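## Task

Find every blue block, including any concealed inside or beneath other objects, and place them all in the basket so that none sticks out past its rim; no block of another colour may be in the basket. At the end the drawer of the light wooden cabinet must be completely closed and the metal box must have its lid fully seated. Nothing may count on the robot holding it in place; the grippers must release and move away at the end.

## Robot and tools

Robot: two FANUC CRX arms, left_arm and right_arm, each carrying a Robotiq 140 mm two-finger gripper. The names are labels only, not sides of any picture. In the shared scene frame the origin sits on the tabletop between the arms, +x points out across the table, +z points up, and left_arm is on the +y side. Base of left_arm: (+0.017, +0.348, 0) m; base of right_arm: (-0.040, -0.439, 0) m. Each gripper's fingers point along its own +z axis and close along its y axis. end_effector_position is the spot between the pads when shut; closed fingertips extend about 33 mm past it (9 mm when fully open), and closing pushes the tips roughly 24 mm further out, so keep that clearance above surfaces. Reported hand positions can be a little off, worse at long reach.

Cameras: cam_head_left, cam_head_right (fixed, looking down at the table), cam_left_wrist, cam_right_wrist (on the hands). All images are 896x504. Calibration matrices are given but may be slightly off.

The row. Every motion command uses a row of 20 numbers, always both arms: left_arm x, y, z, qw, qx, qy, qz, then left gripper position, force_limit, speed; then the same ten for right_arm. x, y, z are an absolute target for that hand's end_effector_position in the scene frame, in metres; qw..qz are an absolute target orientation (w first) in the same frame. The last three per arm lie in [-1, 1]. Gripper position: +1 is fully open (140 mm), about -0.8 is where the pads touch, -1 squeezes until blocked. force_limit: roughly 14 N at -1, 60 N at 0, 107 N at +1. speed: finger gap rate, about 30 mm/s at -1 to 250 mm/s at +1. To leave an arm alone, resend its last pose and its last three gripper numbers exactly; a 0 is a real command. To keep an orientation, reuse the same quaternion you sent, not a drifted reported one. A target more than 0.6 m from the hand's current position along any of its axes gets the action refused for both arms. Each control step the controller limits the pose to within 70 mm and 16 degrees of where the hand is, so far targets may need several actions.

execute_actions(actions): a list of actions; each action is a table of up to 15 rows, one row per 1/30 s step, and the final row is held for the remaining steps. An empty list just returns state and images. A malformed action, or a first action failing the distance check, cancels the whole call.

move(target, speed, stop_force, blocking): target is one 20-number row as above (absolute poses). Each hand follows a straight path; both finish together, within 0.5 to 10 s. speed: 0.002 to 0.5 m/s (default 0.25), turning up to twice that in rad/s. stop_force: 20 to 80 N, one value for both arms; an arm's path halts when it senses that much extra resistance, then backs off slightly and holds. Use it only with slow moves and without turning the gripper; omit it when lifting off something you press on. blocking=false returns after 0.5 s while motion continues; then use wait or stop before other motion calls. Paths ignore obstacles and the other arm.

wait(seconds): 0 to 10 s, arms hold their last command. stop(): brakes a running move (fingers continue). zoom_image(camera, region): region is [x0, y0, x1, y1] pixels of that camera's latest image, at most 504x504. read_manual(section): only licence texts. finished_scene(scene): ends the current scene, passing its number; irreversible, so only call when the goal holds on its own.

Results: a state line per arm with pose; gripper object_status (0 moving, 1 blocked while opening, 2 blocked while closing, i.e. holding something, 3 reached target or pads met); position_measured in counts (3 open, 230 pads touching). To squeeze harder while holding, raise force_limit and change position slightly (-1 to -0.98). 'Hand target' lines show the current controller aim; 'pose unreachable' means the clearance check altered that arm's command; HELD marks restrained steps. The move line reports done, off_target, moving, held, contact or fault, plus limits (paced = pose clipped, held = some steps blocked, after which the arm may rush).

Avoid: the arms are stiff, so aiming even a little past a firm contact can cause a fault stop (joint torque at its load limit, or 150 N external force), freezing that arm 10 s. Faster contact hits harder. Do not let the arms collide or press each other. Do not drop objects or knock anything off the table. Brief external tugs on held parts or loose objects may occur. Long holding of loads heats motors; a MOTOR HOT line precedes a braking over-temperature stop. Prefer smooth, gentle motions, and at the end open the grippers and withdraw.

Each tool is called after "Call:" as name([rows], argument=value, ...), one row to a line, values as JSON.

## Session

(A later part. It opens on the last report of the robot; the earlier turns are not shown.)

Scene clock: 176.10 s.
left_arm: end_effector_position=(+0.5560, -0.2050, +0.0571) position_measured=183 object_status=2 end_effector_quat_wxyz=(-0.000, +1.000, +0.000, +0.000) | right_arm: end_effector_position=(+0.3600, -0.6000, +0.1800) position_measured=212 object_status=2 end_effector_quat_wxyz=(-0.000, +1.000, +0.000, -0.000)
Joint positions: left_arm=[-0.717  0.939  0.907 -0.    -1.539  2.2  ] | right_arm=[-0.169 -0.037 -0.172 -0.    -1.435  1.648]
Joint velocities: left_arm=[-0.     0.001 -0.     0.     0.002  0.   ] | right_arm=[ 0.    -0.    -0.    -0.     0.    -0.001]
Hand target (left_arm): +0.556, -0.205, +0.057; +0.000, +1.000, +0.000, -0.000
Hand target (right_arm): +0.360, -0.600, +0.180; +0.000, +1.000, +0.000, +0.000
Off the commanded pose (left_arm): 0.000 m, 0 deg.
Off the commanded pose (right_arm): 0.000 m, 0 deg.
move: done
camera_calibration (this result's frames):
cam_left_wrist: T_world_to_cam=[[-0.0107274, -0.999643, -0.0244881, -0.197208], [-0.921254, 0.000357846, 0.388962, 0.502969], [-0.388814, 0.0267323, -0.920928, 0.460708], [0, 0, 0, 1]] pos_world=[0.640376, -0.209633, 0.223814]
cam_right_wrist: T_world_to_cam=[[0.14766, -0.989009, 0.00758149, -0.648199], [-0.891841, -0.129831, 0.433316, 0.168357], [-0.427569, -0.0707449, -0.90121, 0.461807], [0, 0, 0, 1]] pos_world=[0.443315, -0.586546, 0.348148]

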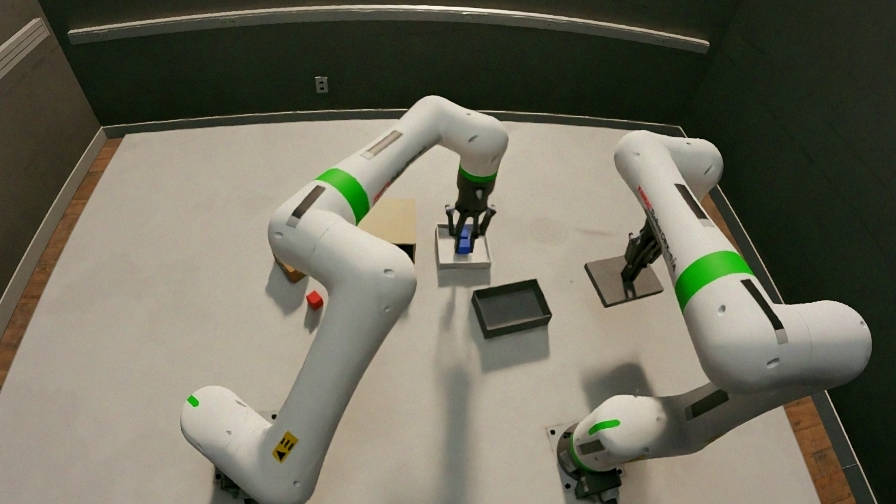

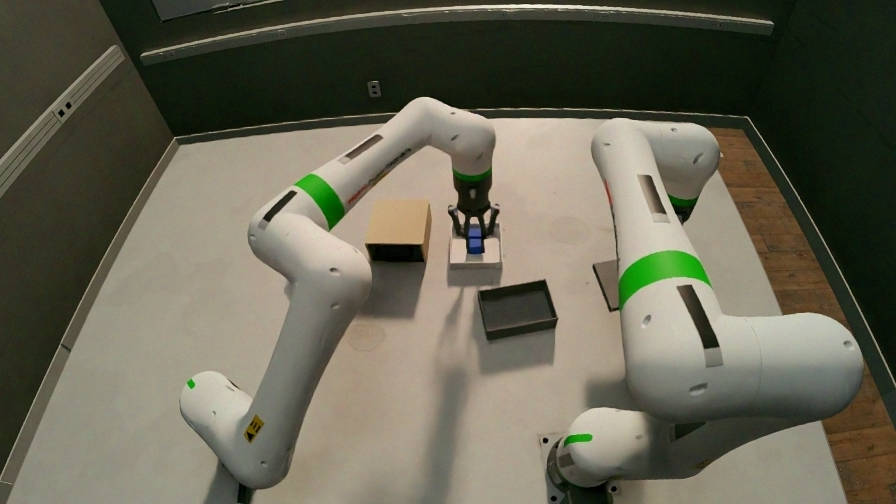

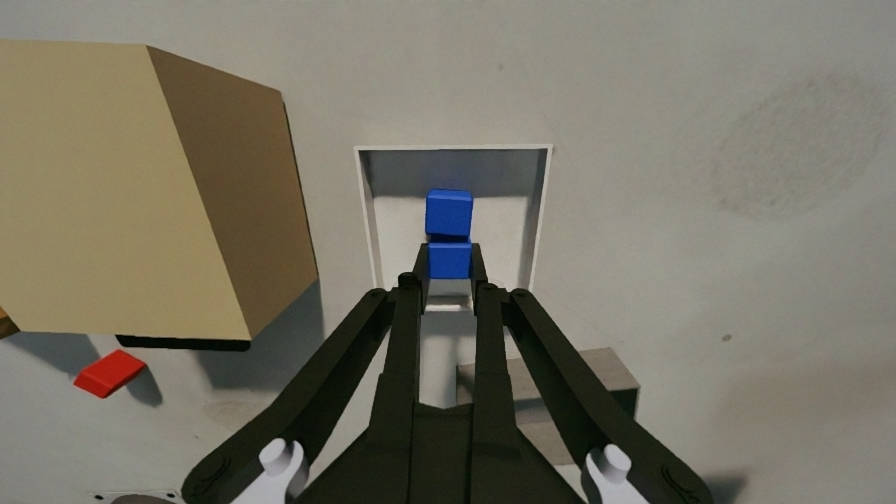

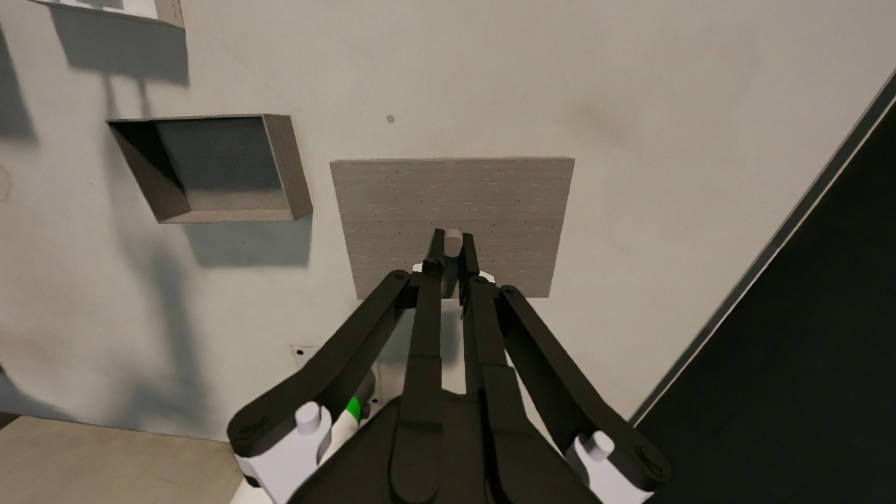

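Call:
move(target=[0.556,-0.205,0.057,0,1,0,0,-0.2,0,0, 0.36,-0.60,0.18,0,1,0,0,-1,0.5,0])

Call:
move(target=[0.54,-0.19,0.2,0,1,0,0,-0.2,0,0, 0.36,-0.60,0.18,0,1,0,0,-1,0.5,0], speed=0.2)

Call:
move(target=[0.50,0.05,0.26,0,0.98,0.2,0,0.4,0,0, 0.36,-0.50,0.18,0,1,0,0,-1,0.5,0], speed=0.25)

Call:
move(target=[0.521,0.271,0.2,0,0.9367,0.3502,0,0.4,0,0, 0.353,-0.3095,0.16,0,1,0,0,-1,0.5,0], speed=0.25)

Scene clock: 193.67 s.
left_arm: end_effector_position=(+0.5560, -0.2050, +0.0569) position_measured=154 object_status=3 end_effector_quat_wxyz=(-0.000, +1.000, -0.000, -0.000) | right_arm: end_effector_position=(+0.3600, -0.6000, +0.1800) position_measured=212 object_status=2 end_effector_quat_wxyz=(-0.000, +1.000, +0.000, -0.000)
Joint positions: left_arm=[-0.717  0.939  0.907  0.    -1.539  2.2  ] | right_arm=[-0.169 -0.037 -0.172 -0.    -1.435  1.648]
Joint velocities: left_arm=[ 0.     0.001 -0.     0.     0.    -0.   ] | right_arm=[-0. -0.  0. -0. -0. -0.]
Hand target (left_arm): +0.556, -0.205, +0.057; -0.000, +1.000, +0.000, -0.000
Hand target (right_arm): +0.360, -0.600, +0.180; +0.000, +1.000, +0.000, +0.000
Off the commanded pose (left_arm): 0.000 m, 0 deg.
Off the commanded pose (right_arm): 0.000 m, 0 deg.
move: done
camera_calibration (this result's frames):
cam_left_wrist: T_world_to_cam=[[-0.0110042, -0.999639, -0.0245235, -0.197052], [-0.92117, 0.000593423, 0.38916, 0.502955], [-0.389005, 0.0268727, -0.920844, 0.460687], [0, 0, 0, 1]] pos_world=[0.640348, -0.20966, 0.223659]
cam_right_wrist: T_world_to_cam=[[0.14766, -0.989009, 0.00758137, -0.648199], [-0.891841, -0.129831, 0.433316, 0.168357], [-0.427569, -0.0707448, -0.90121, 0.461807], [0, 0, 0, 1]] pos_world=[0.443315, -0.586546, 0.348148]

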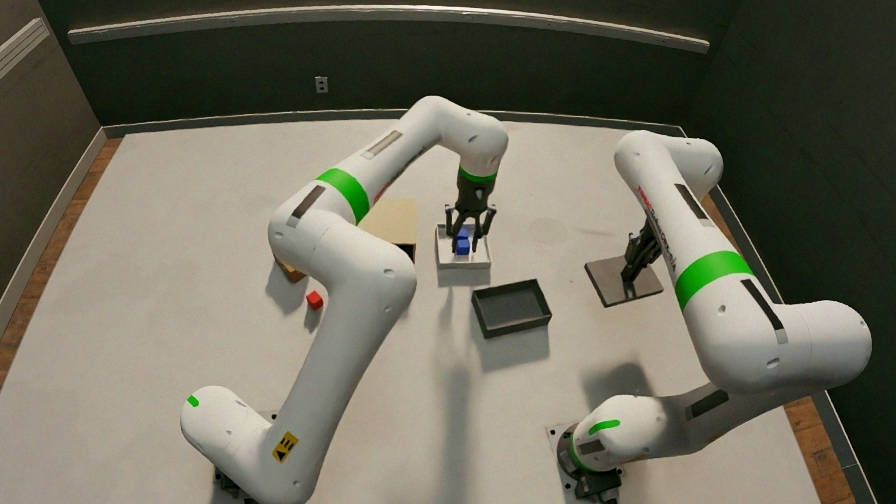

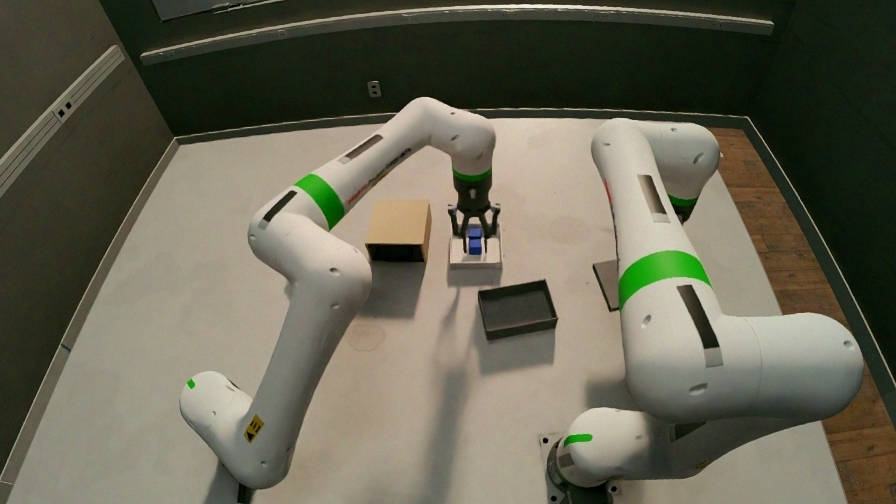

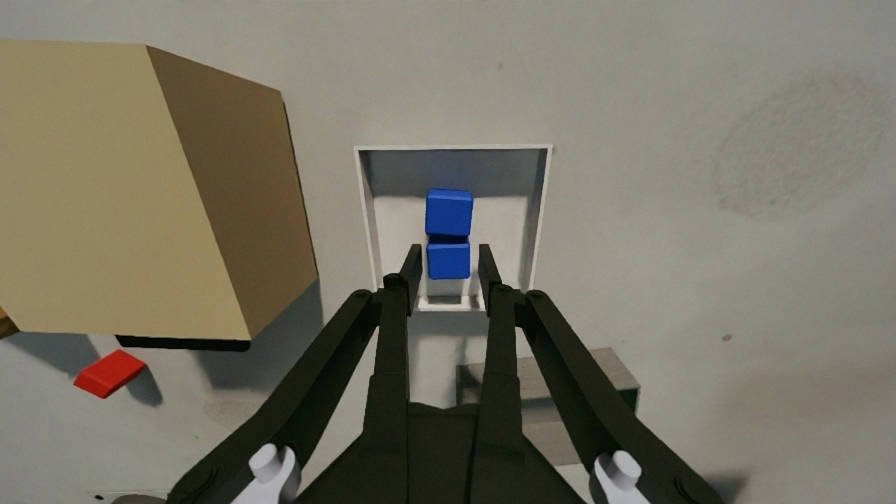

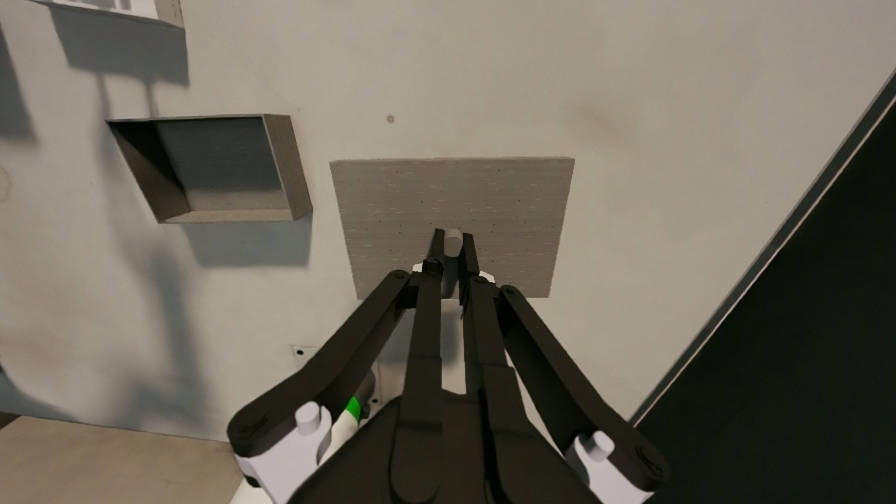

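Scene clock: 194.80 s.
left_arm: end_effector_position=(+0.5401, -0.1898, +0.1999) position_measured=154 object_status=3 end_effector_quat_wxyz=(+0.000, +1.000, -0.000, +0.000) | right_arm: end_effector_position=(+0.3600, -0.6000, +0.1800) position_measured=212 object_status=2 end_effector_quat_wxyz=(-0.000, +1.000, +0.000, -0.000)
Joint positions: left_arm=[-0.713  0.921  1.211  0.    -1.862  2.196] | right_arm=[-0.169 -0.037 -0.172 -0.    -1.435  1.648]
Joint velocities: left_arm=[ 0.     0.006  0.011 -0.002 -0.009  0.001] | right_arm=[-0.    -0.     0.     0.    -0.     0.001]
Hand target (left_arm): +0.540, -0.190, +0.200; -0.000, +1.000, -0.000, +0.000
Hand target (right_arm): +0.360, -0.600, +0.180; +0.000, +1.000, +0.000, +0.000
Off the commanded pose (left_arm): 0.000 m, 0 deg.
Off the commanded pose (right_arm): 0.000 m, 0 deg.
move: done
camera_calibration (this result's frames):
cam_left_wrist: T_world_to_cam=[[-0.0112221, -0.999638, -0.024452, -0.178459], [-0.921205, 0.000824429, 0.389076, 0.432708], [-0.388915, 0.0268916, -0.920881, 0.585737], [0, 0, 0, 1]] pos_world=[0.624413, -0.194502, 0.366674]
cam_right_wrist: T_world_to_cam=[[0.14766, -0.989009, 0.0075814, -0.648199], [-0.891841, -0.129831, 0.433316, 0.168357], [-0.427569, -0.0707449, -0.90121, 0.461807], [0, 0, 0, 1]] pos_world=[0.443315, -0.586546, 0.348148]

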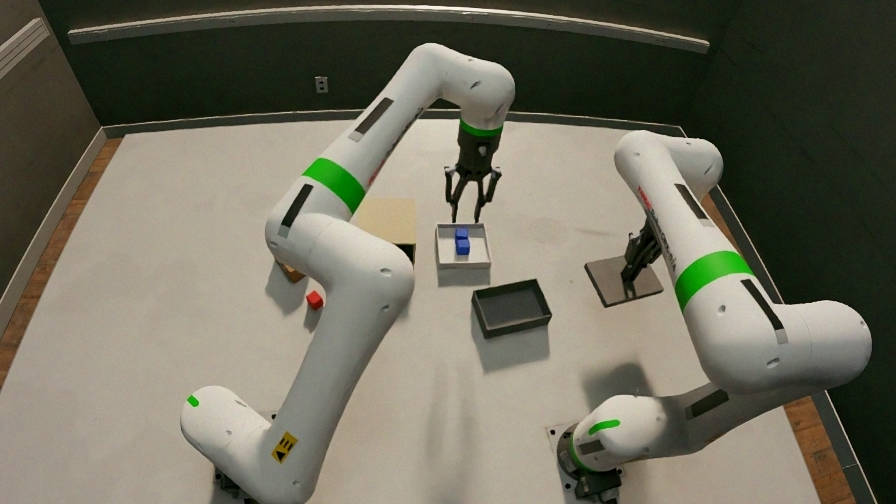

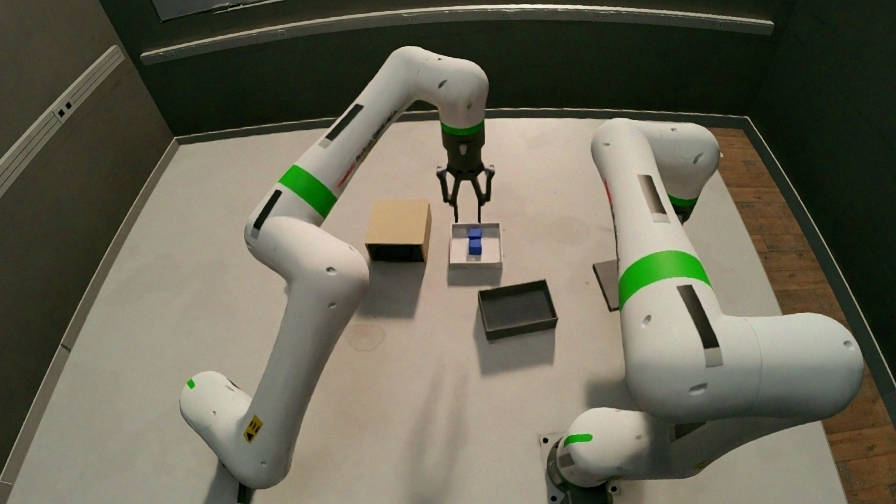

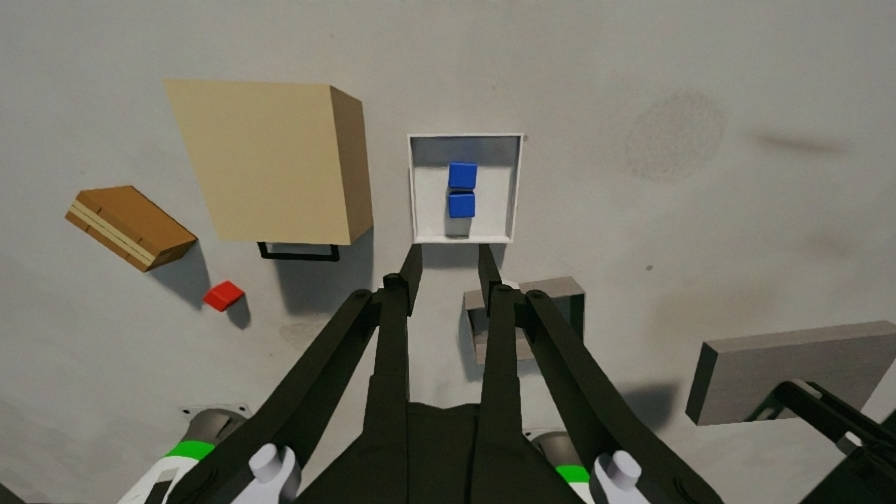

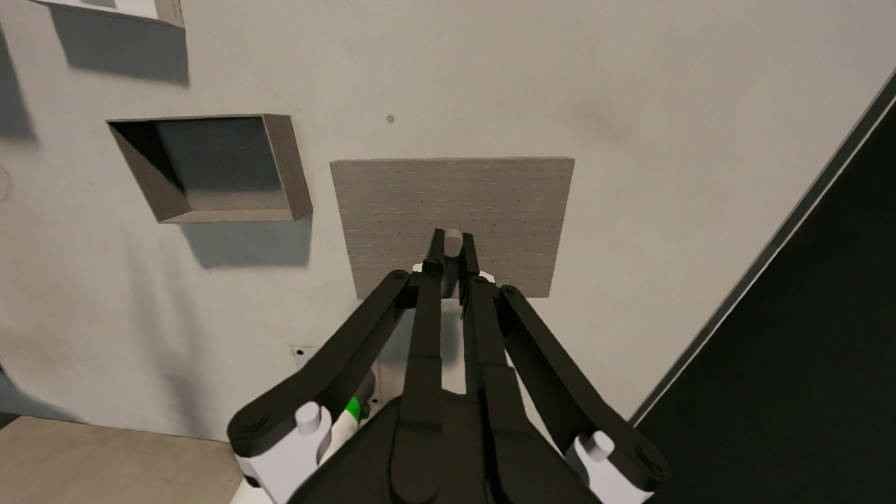

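Scene clock: 196.23 s.
left_arm: end_effector_position=(+0.4995, +0.0495, +0.2599) position_measured=78 object_status=3 end_effector_quat_wxyz=(+0.000, +0.980, +0.200, -0.000) | right_arm: end_effector_position=(+0.3595, -0.4998, +0.1800) position_measured=212 object_status=2 end_effector_quat_wxyz=(-0.000, +1.000, -0.000, -0.000)
Joint positions: left_arm=[-0.41   0.306  0.4    0.001 -1.664  2.295] | right_arm=[ 0.083 -0.107 -0.238 -0.001 -1.44   1.396]
Joint velocities: left_arm=[ 0.001 -0.001 -0.     0.001  0.    -0.002] | right_arm=[ 0.     0.001 -0.     0.001 -0.     0.001]
Hand target (left_arm): +0.500, +0.050, +0.260; +0.000, +0.980, +0.200, -0.000
Hand target (right_arm): +0.360, -0.500, +0.180; -0.000, +1.000, +0.000, -0.000
Off the commanded pose (left_arm): 0.001 m, 0 deg.
Off the commanded pose (right_arm): 0.001 m, 0 deg.
move: done
camera_calibration (this result's frames):
cam_left_wrist: T_world_to_cam=[[0.381782, -0.923949, -0.0236955, -0.138423], [-0.847658, -0.360247, 0.389484, 0.352867], [-0.368399, -0.128612, -0.920729, 0.616129], [0, 0, 0, 1]] pos_world=[0.578939, 0.0784651, 0.426572]
cam_right_wrist: T_world_to_cam=[[0.14765, -0.989016, 0.0068717, -0.548921], [-0.891671, -0.130105, 0.433584, 0.180709], [-0.427928, -0.0701459, -0.901087, 0.46908], [0, 0, 0, 1]] pos_world=[0.442914, -0.486476, 0.348102]

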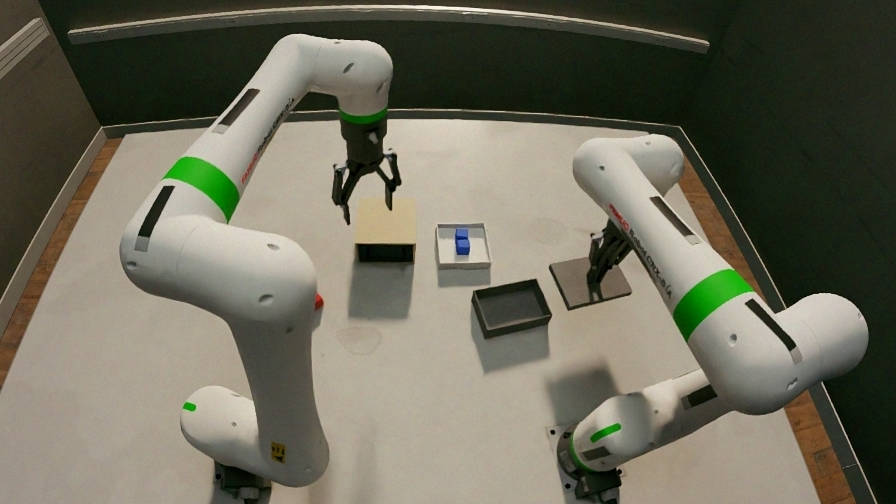

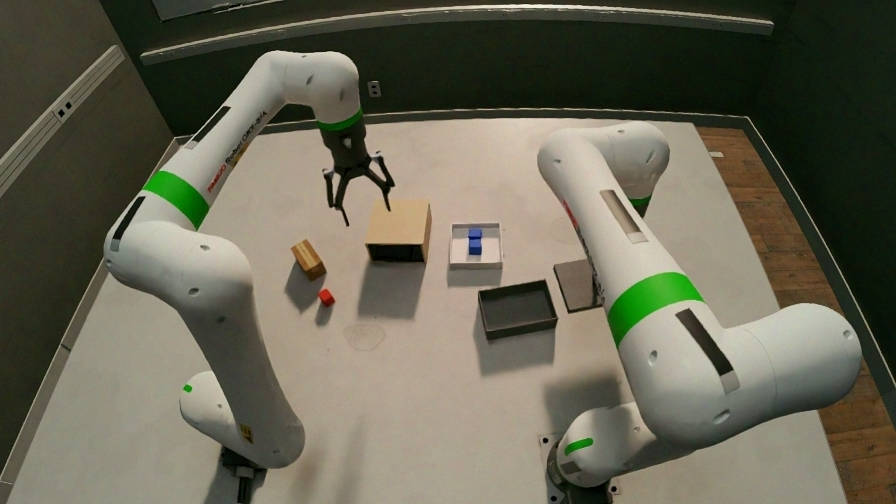

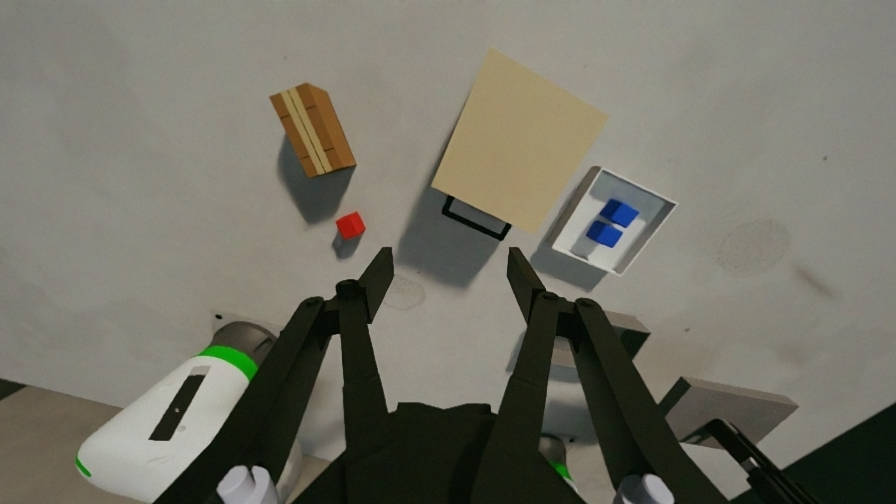

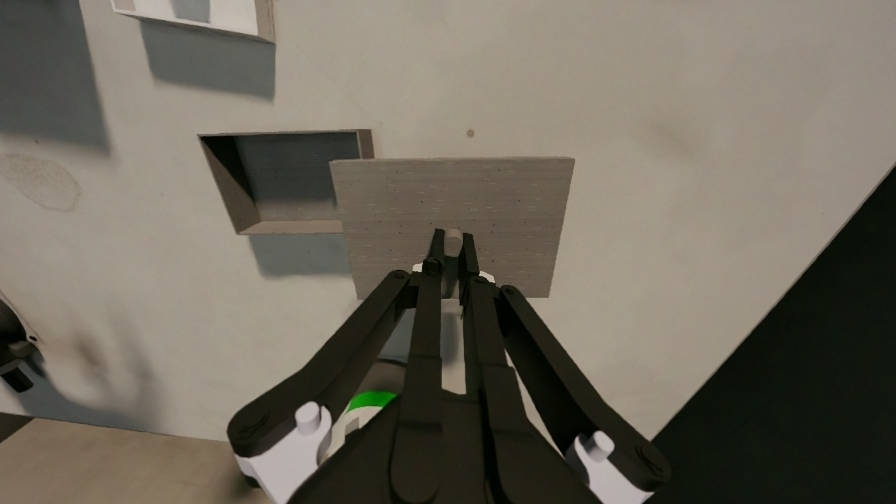

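Scene clock: 197.57 s.
left_arm: end_effector_position=(+0.5208, +0.2705, +0.2001) position_measured=78 object_status=3 end_effector_quat_wxyz=(+0.001, +0.937, +0.350, +0.000) | right_arm: end_effector_position=(+0.3521, -0.3093, +0.1600) position_measured=212 object_status=2 end_effector_quat_wxyz=(-0.000, +1.000, -0.000, -0.000)
Joint positions: left_arm=[ 0.019  0.155  0.077  0.001 -1.492  2.179] | right_arm=[ 0.546 -0.076 -0.257 -0.001 -1.391  0.933]
Joint velocities: left_arm=[ 0.001 -0.    -0.    -0.001 -0.     0.001] | right_arm=[ 0.     0.001 -0.     0.    -0.001 -0.   ]
Hand target (left_arm): +0.521, +0.271, +0.200; +0.001, +0.937, +0.350, +0.000
Hand target (right_arm): +0.352, -0.309, +0.160; -0.000, +1.000, -0.000, -0.001
Off the commanded pose (left_arm): 0.001 m, 0 deg.
Off the commanded pose (right_arm): 0.001 m, 0 deg.
move: done
camera_calibration (this result's frames):
cam_left_wrist: T_world_to_cam=[[0.647626, -0.761606, -0.0231799, -0.126248], [-0.695833, -0.603545, 0.389295, 0.460568], [-0.310479, -0.235988, -0.920821, 0.596241], [0, 0, 0, 1]] pos_world=[0.58736, 0.322528, 0.366809]
cam_right_wrist: T_world_to_cam=[[0.14757, -0.989029, 0.00661639, -0.359211], [-0.891429, -0.130103, 0.434082, 0.207329], [-0.428459, -0.0699555, -0.900849, 0.461472], [0, 0, 0, 1]] pos_world=[0.43555, -0.296013, 0.328096]

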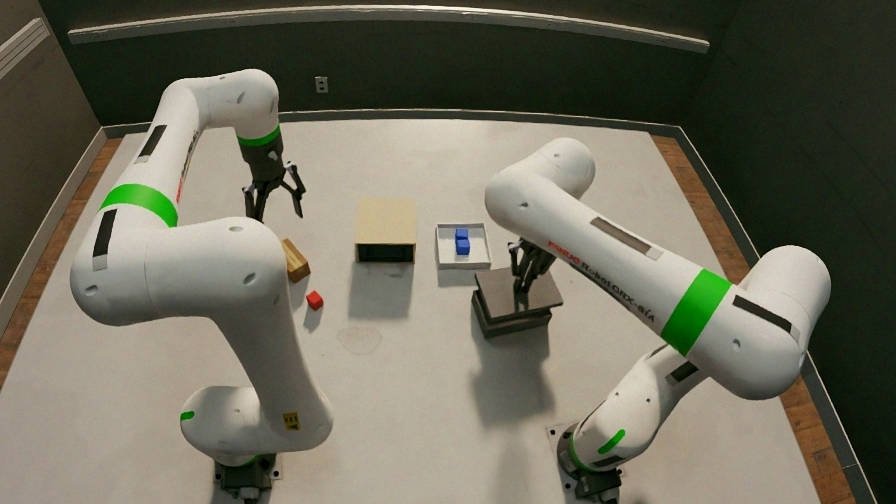

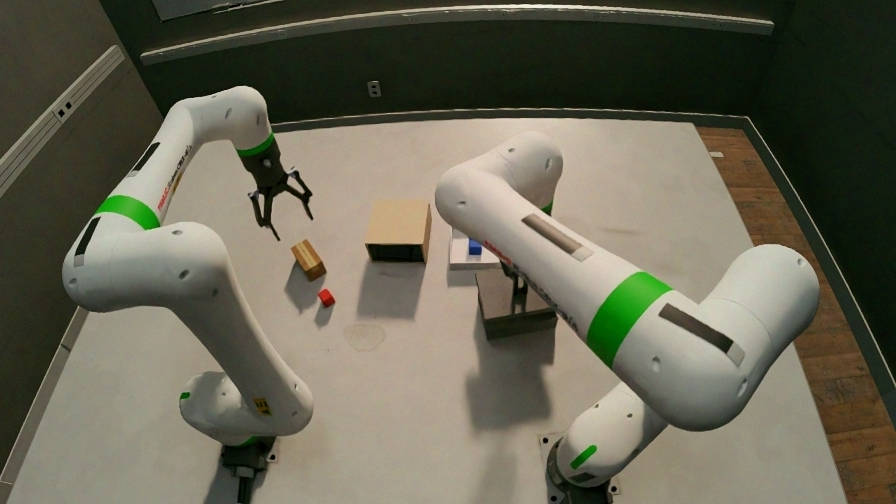

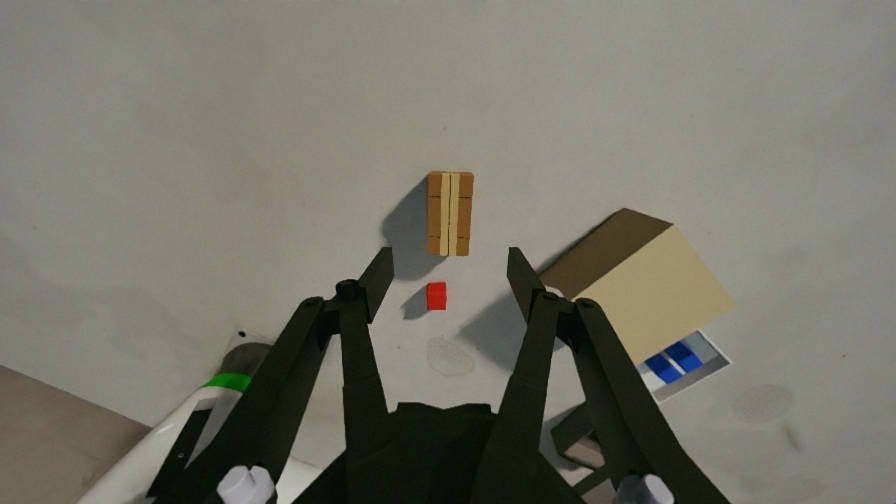

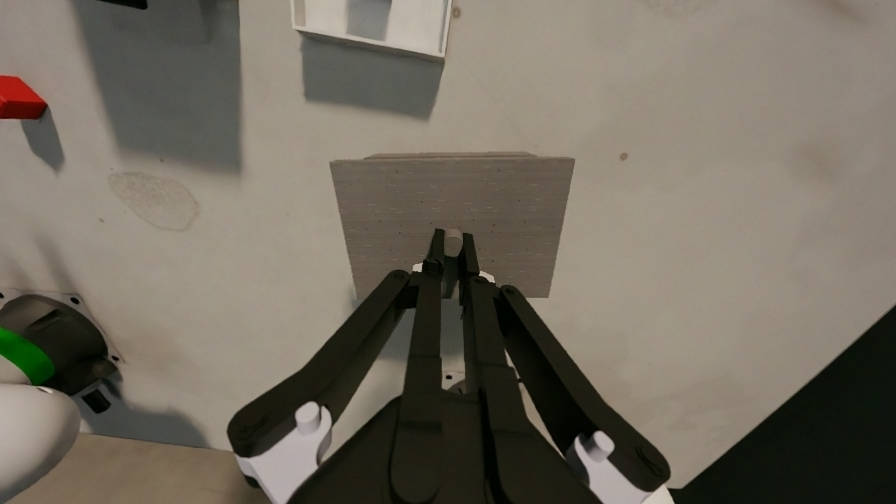

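Call:
move(target=[0.521,0.271,0.05,0,0.9367,0.3502,0,0.4,0,0, 0.353,-0.3095,0.0905,0,1,0,0,-1,0.5,0], speed=0.07)

Call:
move(target=[0.521,0.271,0.05,0,0.9367,0.3502,0,-1,-0.3,0, 0.353,-0.3095,0.0905,0,1,0,0,-0.4,0.5,0])

Call:
move(target=[0.521,0.271,0.17,0,0.9367,0.3502,0,-1,-0.3,0, 0.353,-0.3095,0.2,0,1,0,0,-0.4,0.5,0], speed=0.12)

Scene clock: 209.73 s.
left_arm: end_effector_position=(+0.5210, +0.2711, +0.0500) position_measured=78 object_status=3 end_effector_quat_wxyz=(-0.000, +0.937, +0.350, +0.000) | right_arm: end_effector_position=(+0.3531, -0.3095, +0.0905) position_measured=212 object_status=2 end_effector_quat_wxyz=(+0.000, +1.000, -0.000, +0.000)
Joint positions: left_arm=[ 0.019  0.247 -0.175 -0.    -1.149  2.18 ] | right_arm=[ 0.546 -0.028 -0.379  0.    -1.22   0.933]
Joint velocities: left_arm=[-0.     0.    -0.002 -0.001 -0.001 -0.001] | right_arm=[-0.001 -0.001  0.     0.     0.002 -0.001]
Hand target (left_arm): +0.521, +0.271, +0.050; -0.000, +0.937, +0.350, +0.000
Hand target (right_arm): +0.353, -0.309, +0.090; +0.000, +1.000, -0.000, +0.000
Off the commanded pose (left_arm): 0.000 m, 0 deg.
Off the commanded pose (right_arm): 0.000 m, 0 deg.
move: done
camera_calibration (this result's frames):
cam_left_wrist: T_world_to_cam=[[0.647843, -0.761376, -0.0246195, -0.12957], [-0.69539, -0.604273, 0.388957, 0.519518], [-0.31102, -0.234863, -0.920927, 0.458256], [0, 0, 0, 1]] pos_world=[0.587735, 0.322906, 0.21676]
cam_right_wrist: T_world_to_cam=[[0.147453, -0.98904, 0.00762944, -0.359102], [-0.891893, -0.129628, 0.433271, 0.238769], [-0.427533, -0.0706919, -0.901232, 0.39875], [0, 0, 0, 1]] pos_world=[0.436386, -0.296027, 0.258654]

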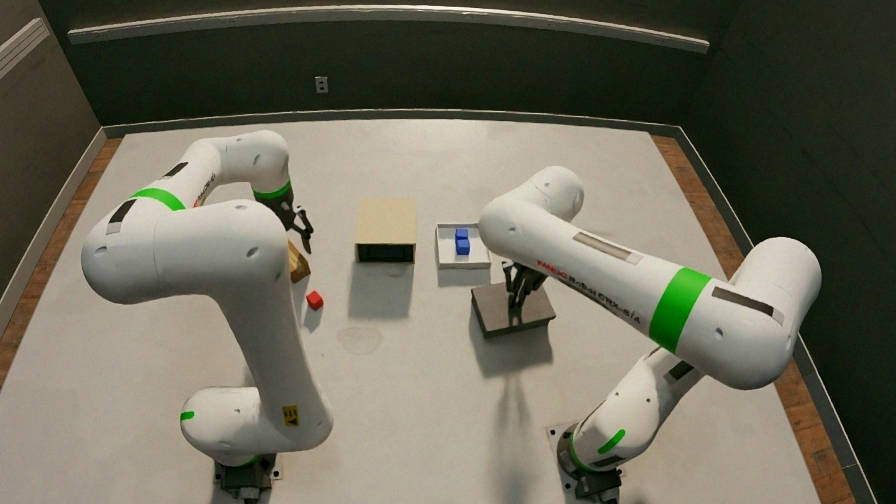

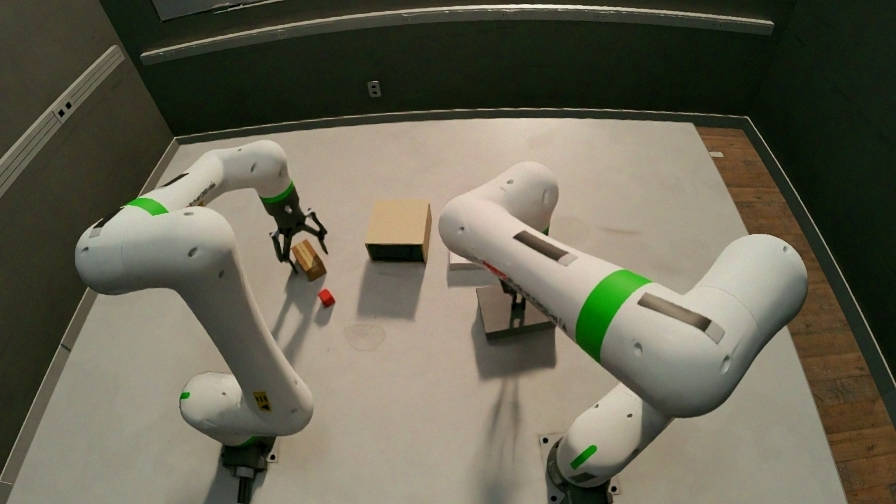

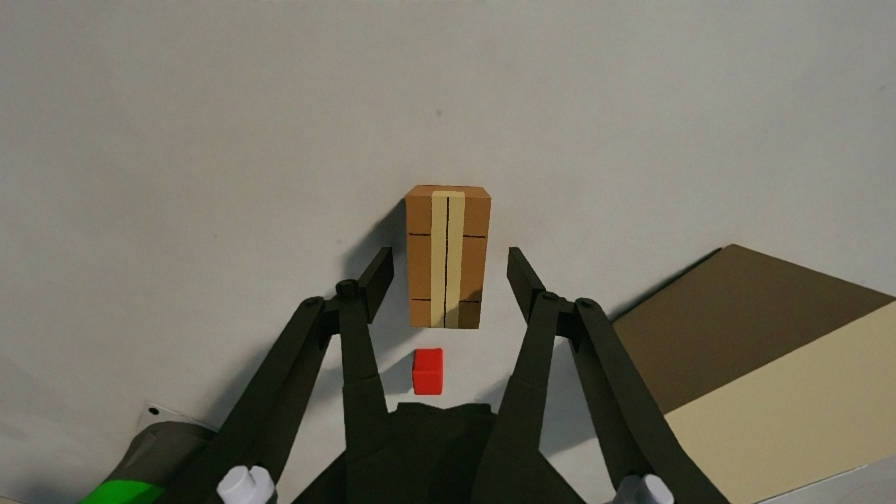

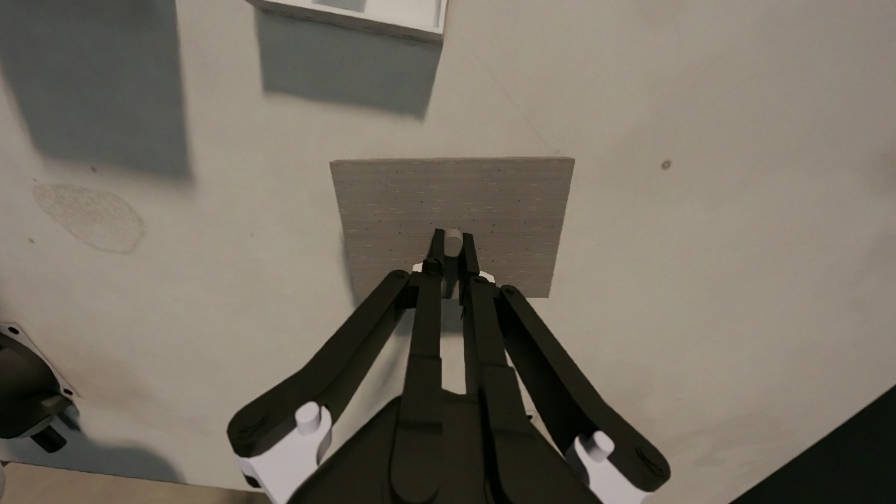

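Scene clock: 210.43 s.
left_arm: end_effector_position=(+0.5210, +0.2710, +0.0500) position_measured=147 object_status=2 end_effector_quat_wxyz=(-0.000, +0.937, +0.350, -0.000) | right_arm: end_effector_position=(+0.3530, -0.3095, +0.0904) position_measured=179 object_status=3 end_effector_quat_wxyz=(+0.000, +1.000, +0.000, -0.000)
Joint positions: left_arm=[ 0.019  0.247 -0.175 -0.    -1.149  2.179] | right_arm=[ 0.546 -0.028 -0.379  0.    -1.22   0.933]
Joint velocities: left_arm=[-0.     0.    -0.001  0.001  0.002  0.001] | right_arm=[-0.     0.    -0.     0.     0.002  0.001]
Hand target (left_arm): +0.521, +0.271, +0.050; -0.000, +0.937, +0.350, -0.000
Hand target (right_arm): +0.353, -0.310, +0.090; +0.000, +1.000, -0.000, -0.000
Off the commanded pose (left_arm): 0.000 m, 0 deg.
Off the commanded pose (right_arm): 0.000 m, 0 deg.
move: done
camera_calibration (this result's frames):
cam_left_wrist: T_world_to_cam=[[0.647503, -0.761667, -0.0245451, -0.129333], [-0.695624, -0.603899, 0.38912, 0.519477], [-0.311202, -0.234882, -0.92086, 0.45827], [0, 0, 0, 1]] pos_world=[0.587719, 0.322842, 0.21669]
cam_right_wrist: T_world_to_cam=[[0.147694, -0.989003, 0.00772639, -0.35923], [-0.891817, -0.129795, 0.433378, 0.238651], [-0.427609, -0.070898, -0.901179, 0.398629], [0, 0, 0, 1]] pos_world=[0.436347, -0.296042, 0.258585]

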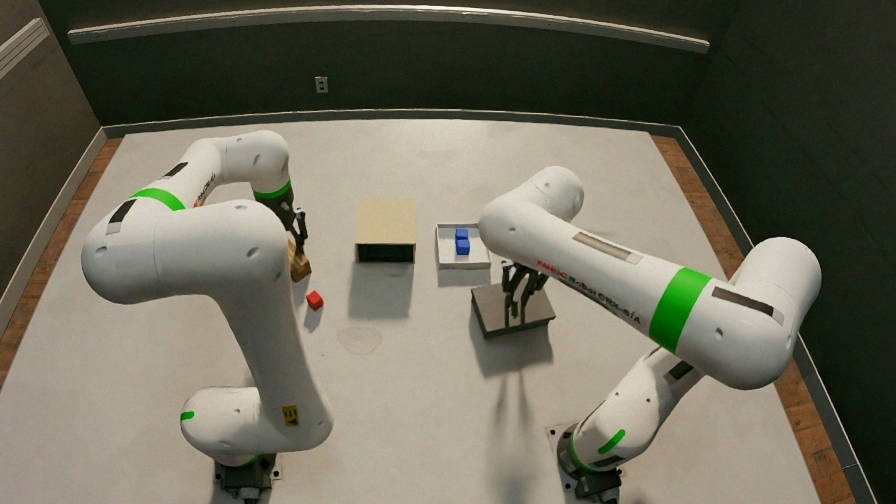

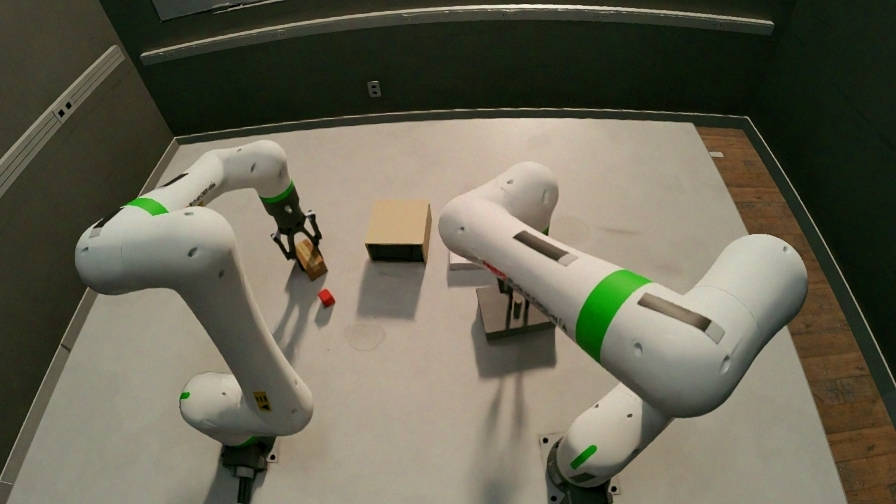

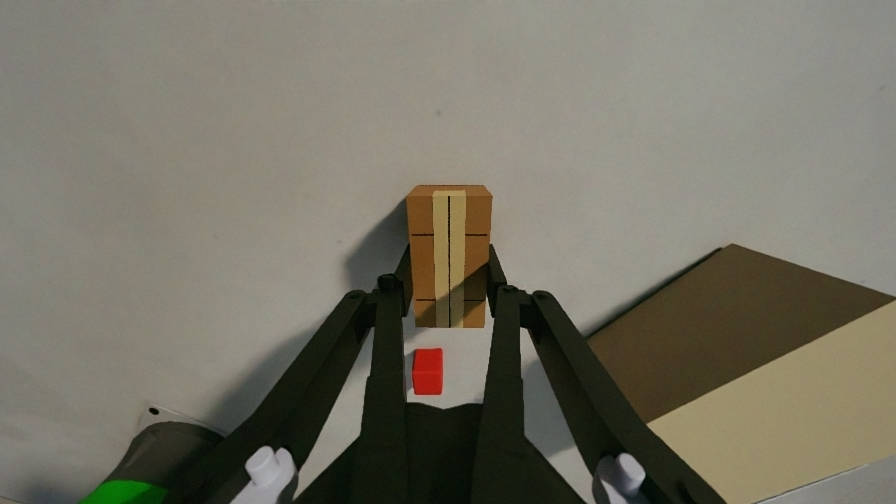

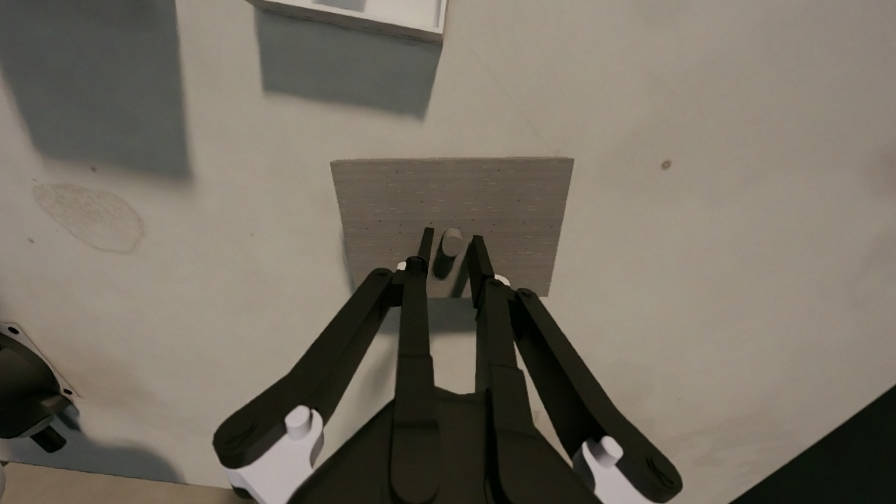

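Scene clock: 211.77 s.
left_arm: end_effector_position=(+0.5210, +0.2709, +0.1700) position_measured=147 object_status=2 end_effector_quat_wxyz=(+0.000, +0.937, +0.350, -0.000) | right_arm: end_effector_position=(+0.3529, -0.3096, +0.2001) position_measured=179 object_status=3 end_effector_quat_wxyz=(+0.000, +1.000, +0.000, +0.000)
Joint positions: left_arm=[ 0.019  0.164  0.017  0.    -1.424  2.179] | right_arm=[ 0.546 -0.088 -0.174  0.    -1.485  0.934]
Joint velocities: left_arm=[ 0.     0.     0.001 -0.     0.001 -0.   ] | right_arm=[ 0.001  0.     0.    -0.    -0.001  0.   ]
Hand target (left_arm): +0.521, +0.271, +0.170; +0.000, +0.937, +0.350, -0.000
Hand target (right_arm): +0.353, -0.310, +0.200; -0.000, +1.000, +0.000, -0.000
Off the commanded pose (left_arm): 0.000 m, 0 deg.
Off the commanded pose (right_arm): 0.000 m, 0 deg.
move: done
camera_calibration (this result's frames):
cam_left_wrist: T_world_to_cam=[[0.647201, -0.761935, -0.0241915, -0.126294], [-0.695927, -0.60349, 0.389212, 0.472686], [-0.311153, -0.235063, -0.920831, 0.568826], [0, 0, 0, 1]] pos_world=[0.587685, 0.322743, 0.336763]
cam_right_wrist: T_world_to_cam=[[0.148, -0.988958, 0.00762695, -0.36022], [-0.891855, -0.130127, 0.433199, 0.190989], [-0.427423, -0.0709154, -0.901266, 0.49731], [0, 0, 0, 1]] pos_world=[0.436209, -0.296123, 0.36822]

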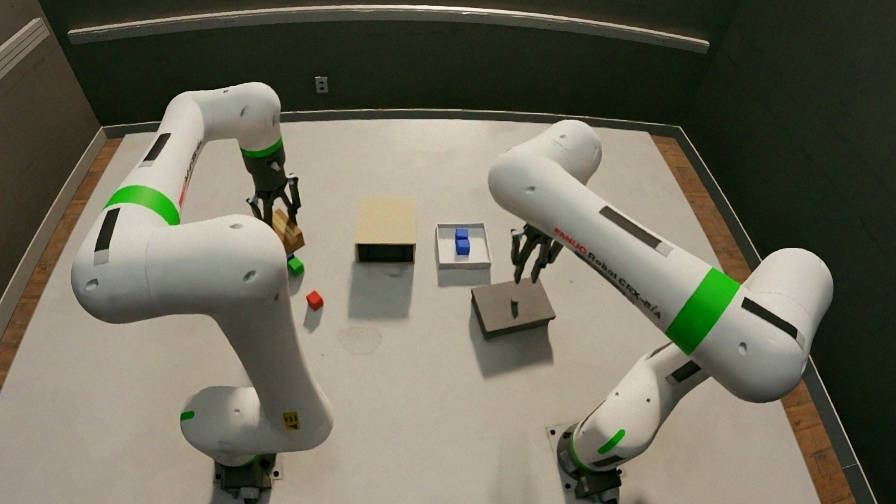

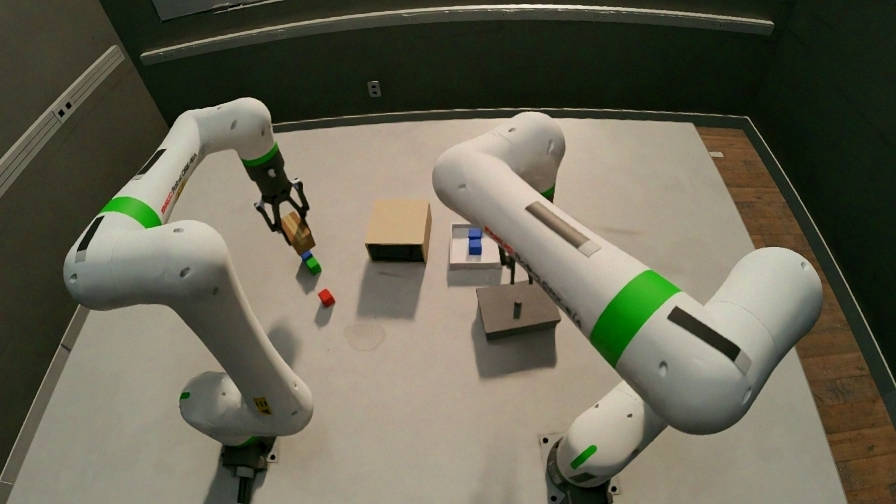

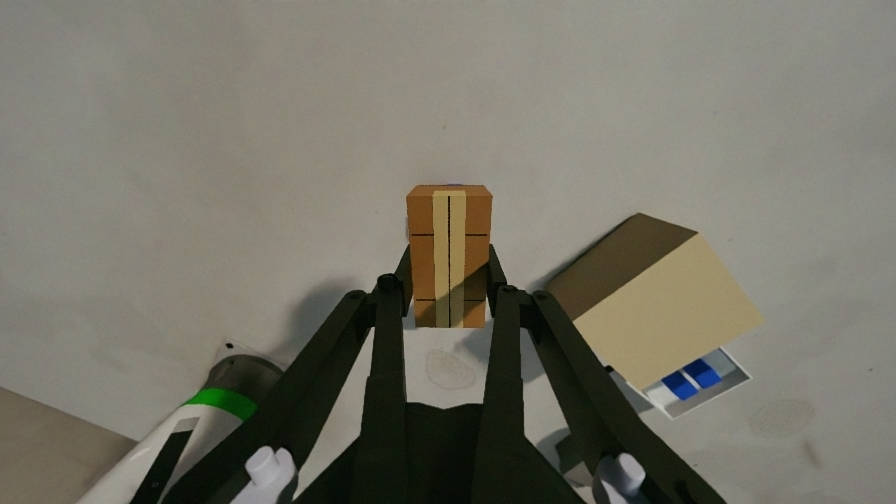

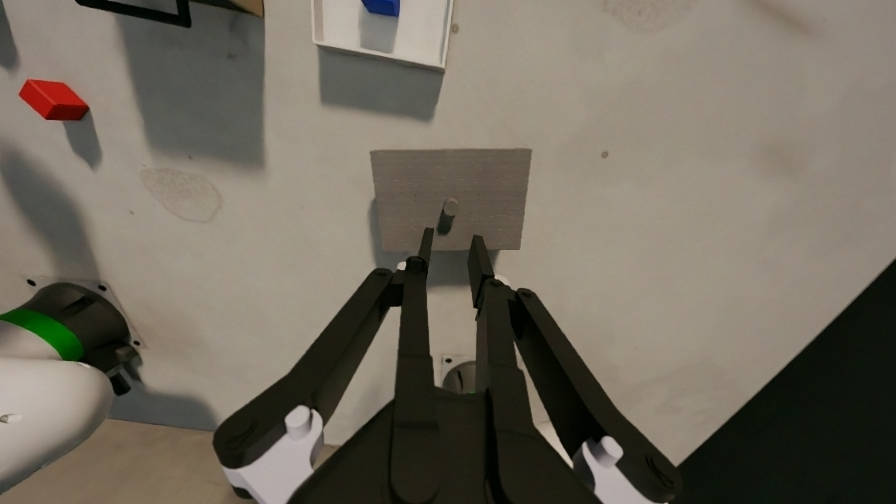

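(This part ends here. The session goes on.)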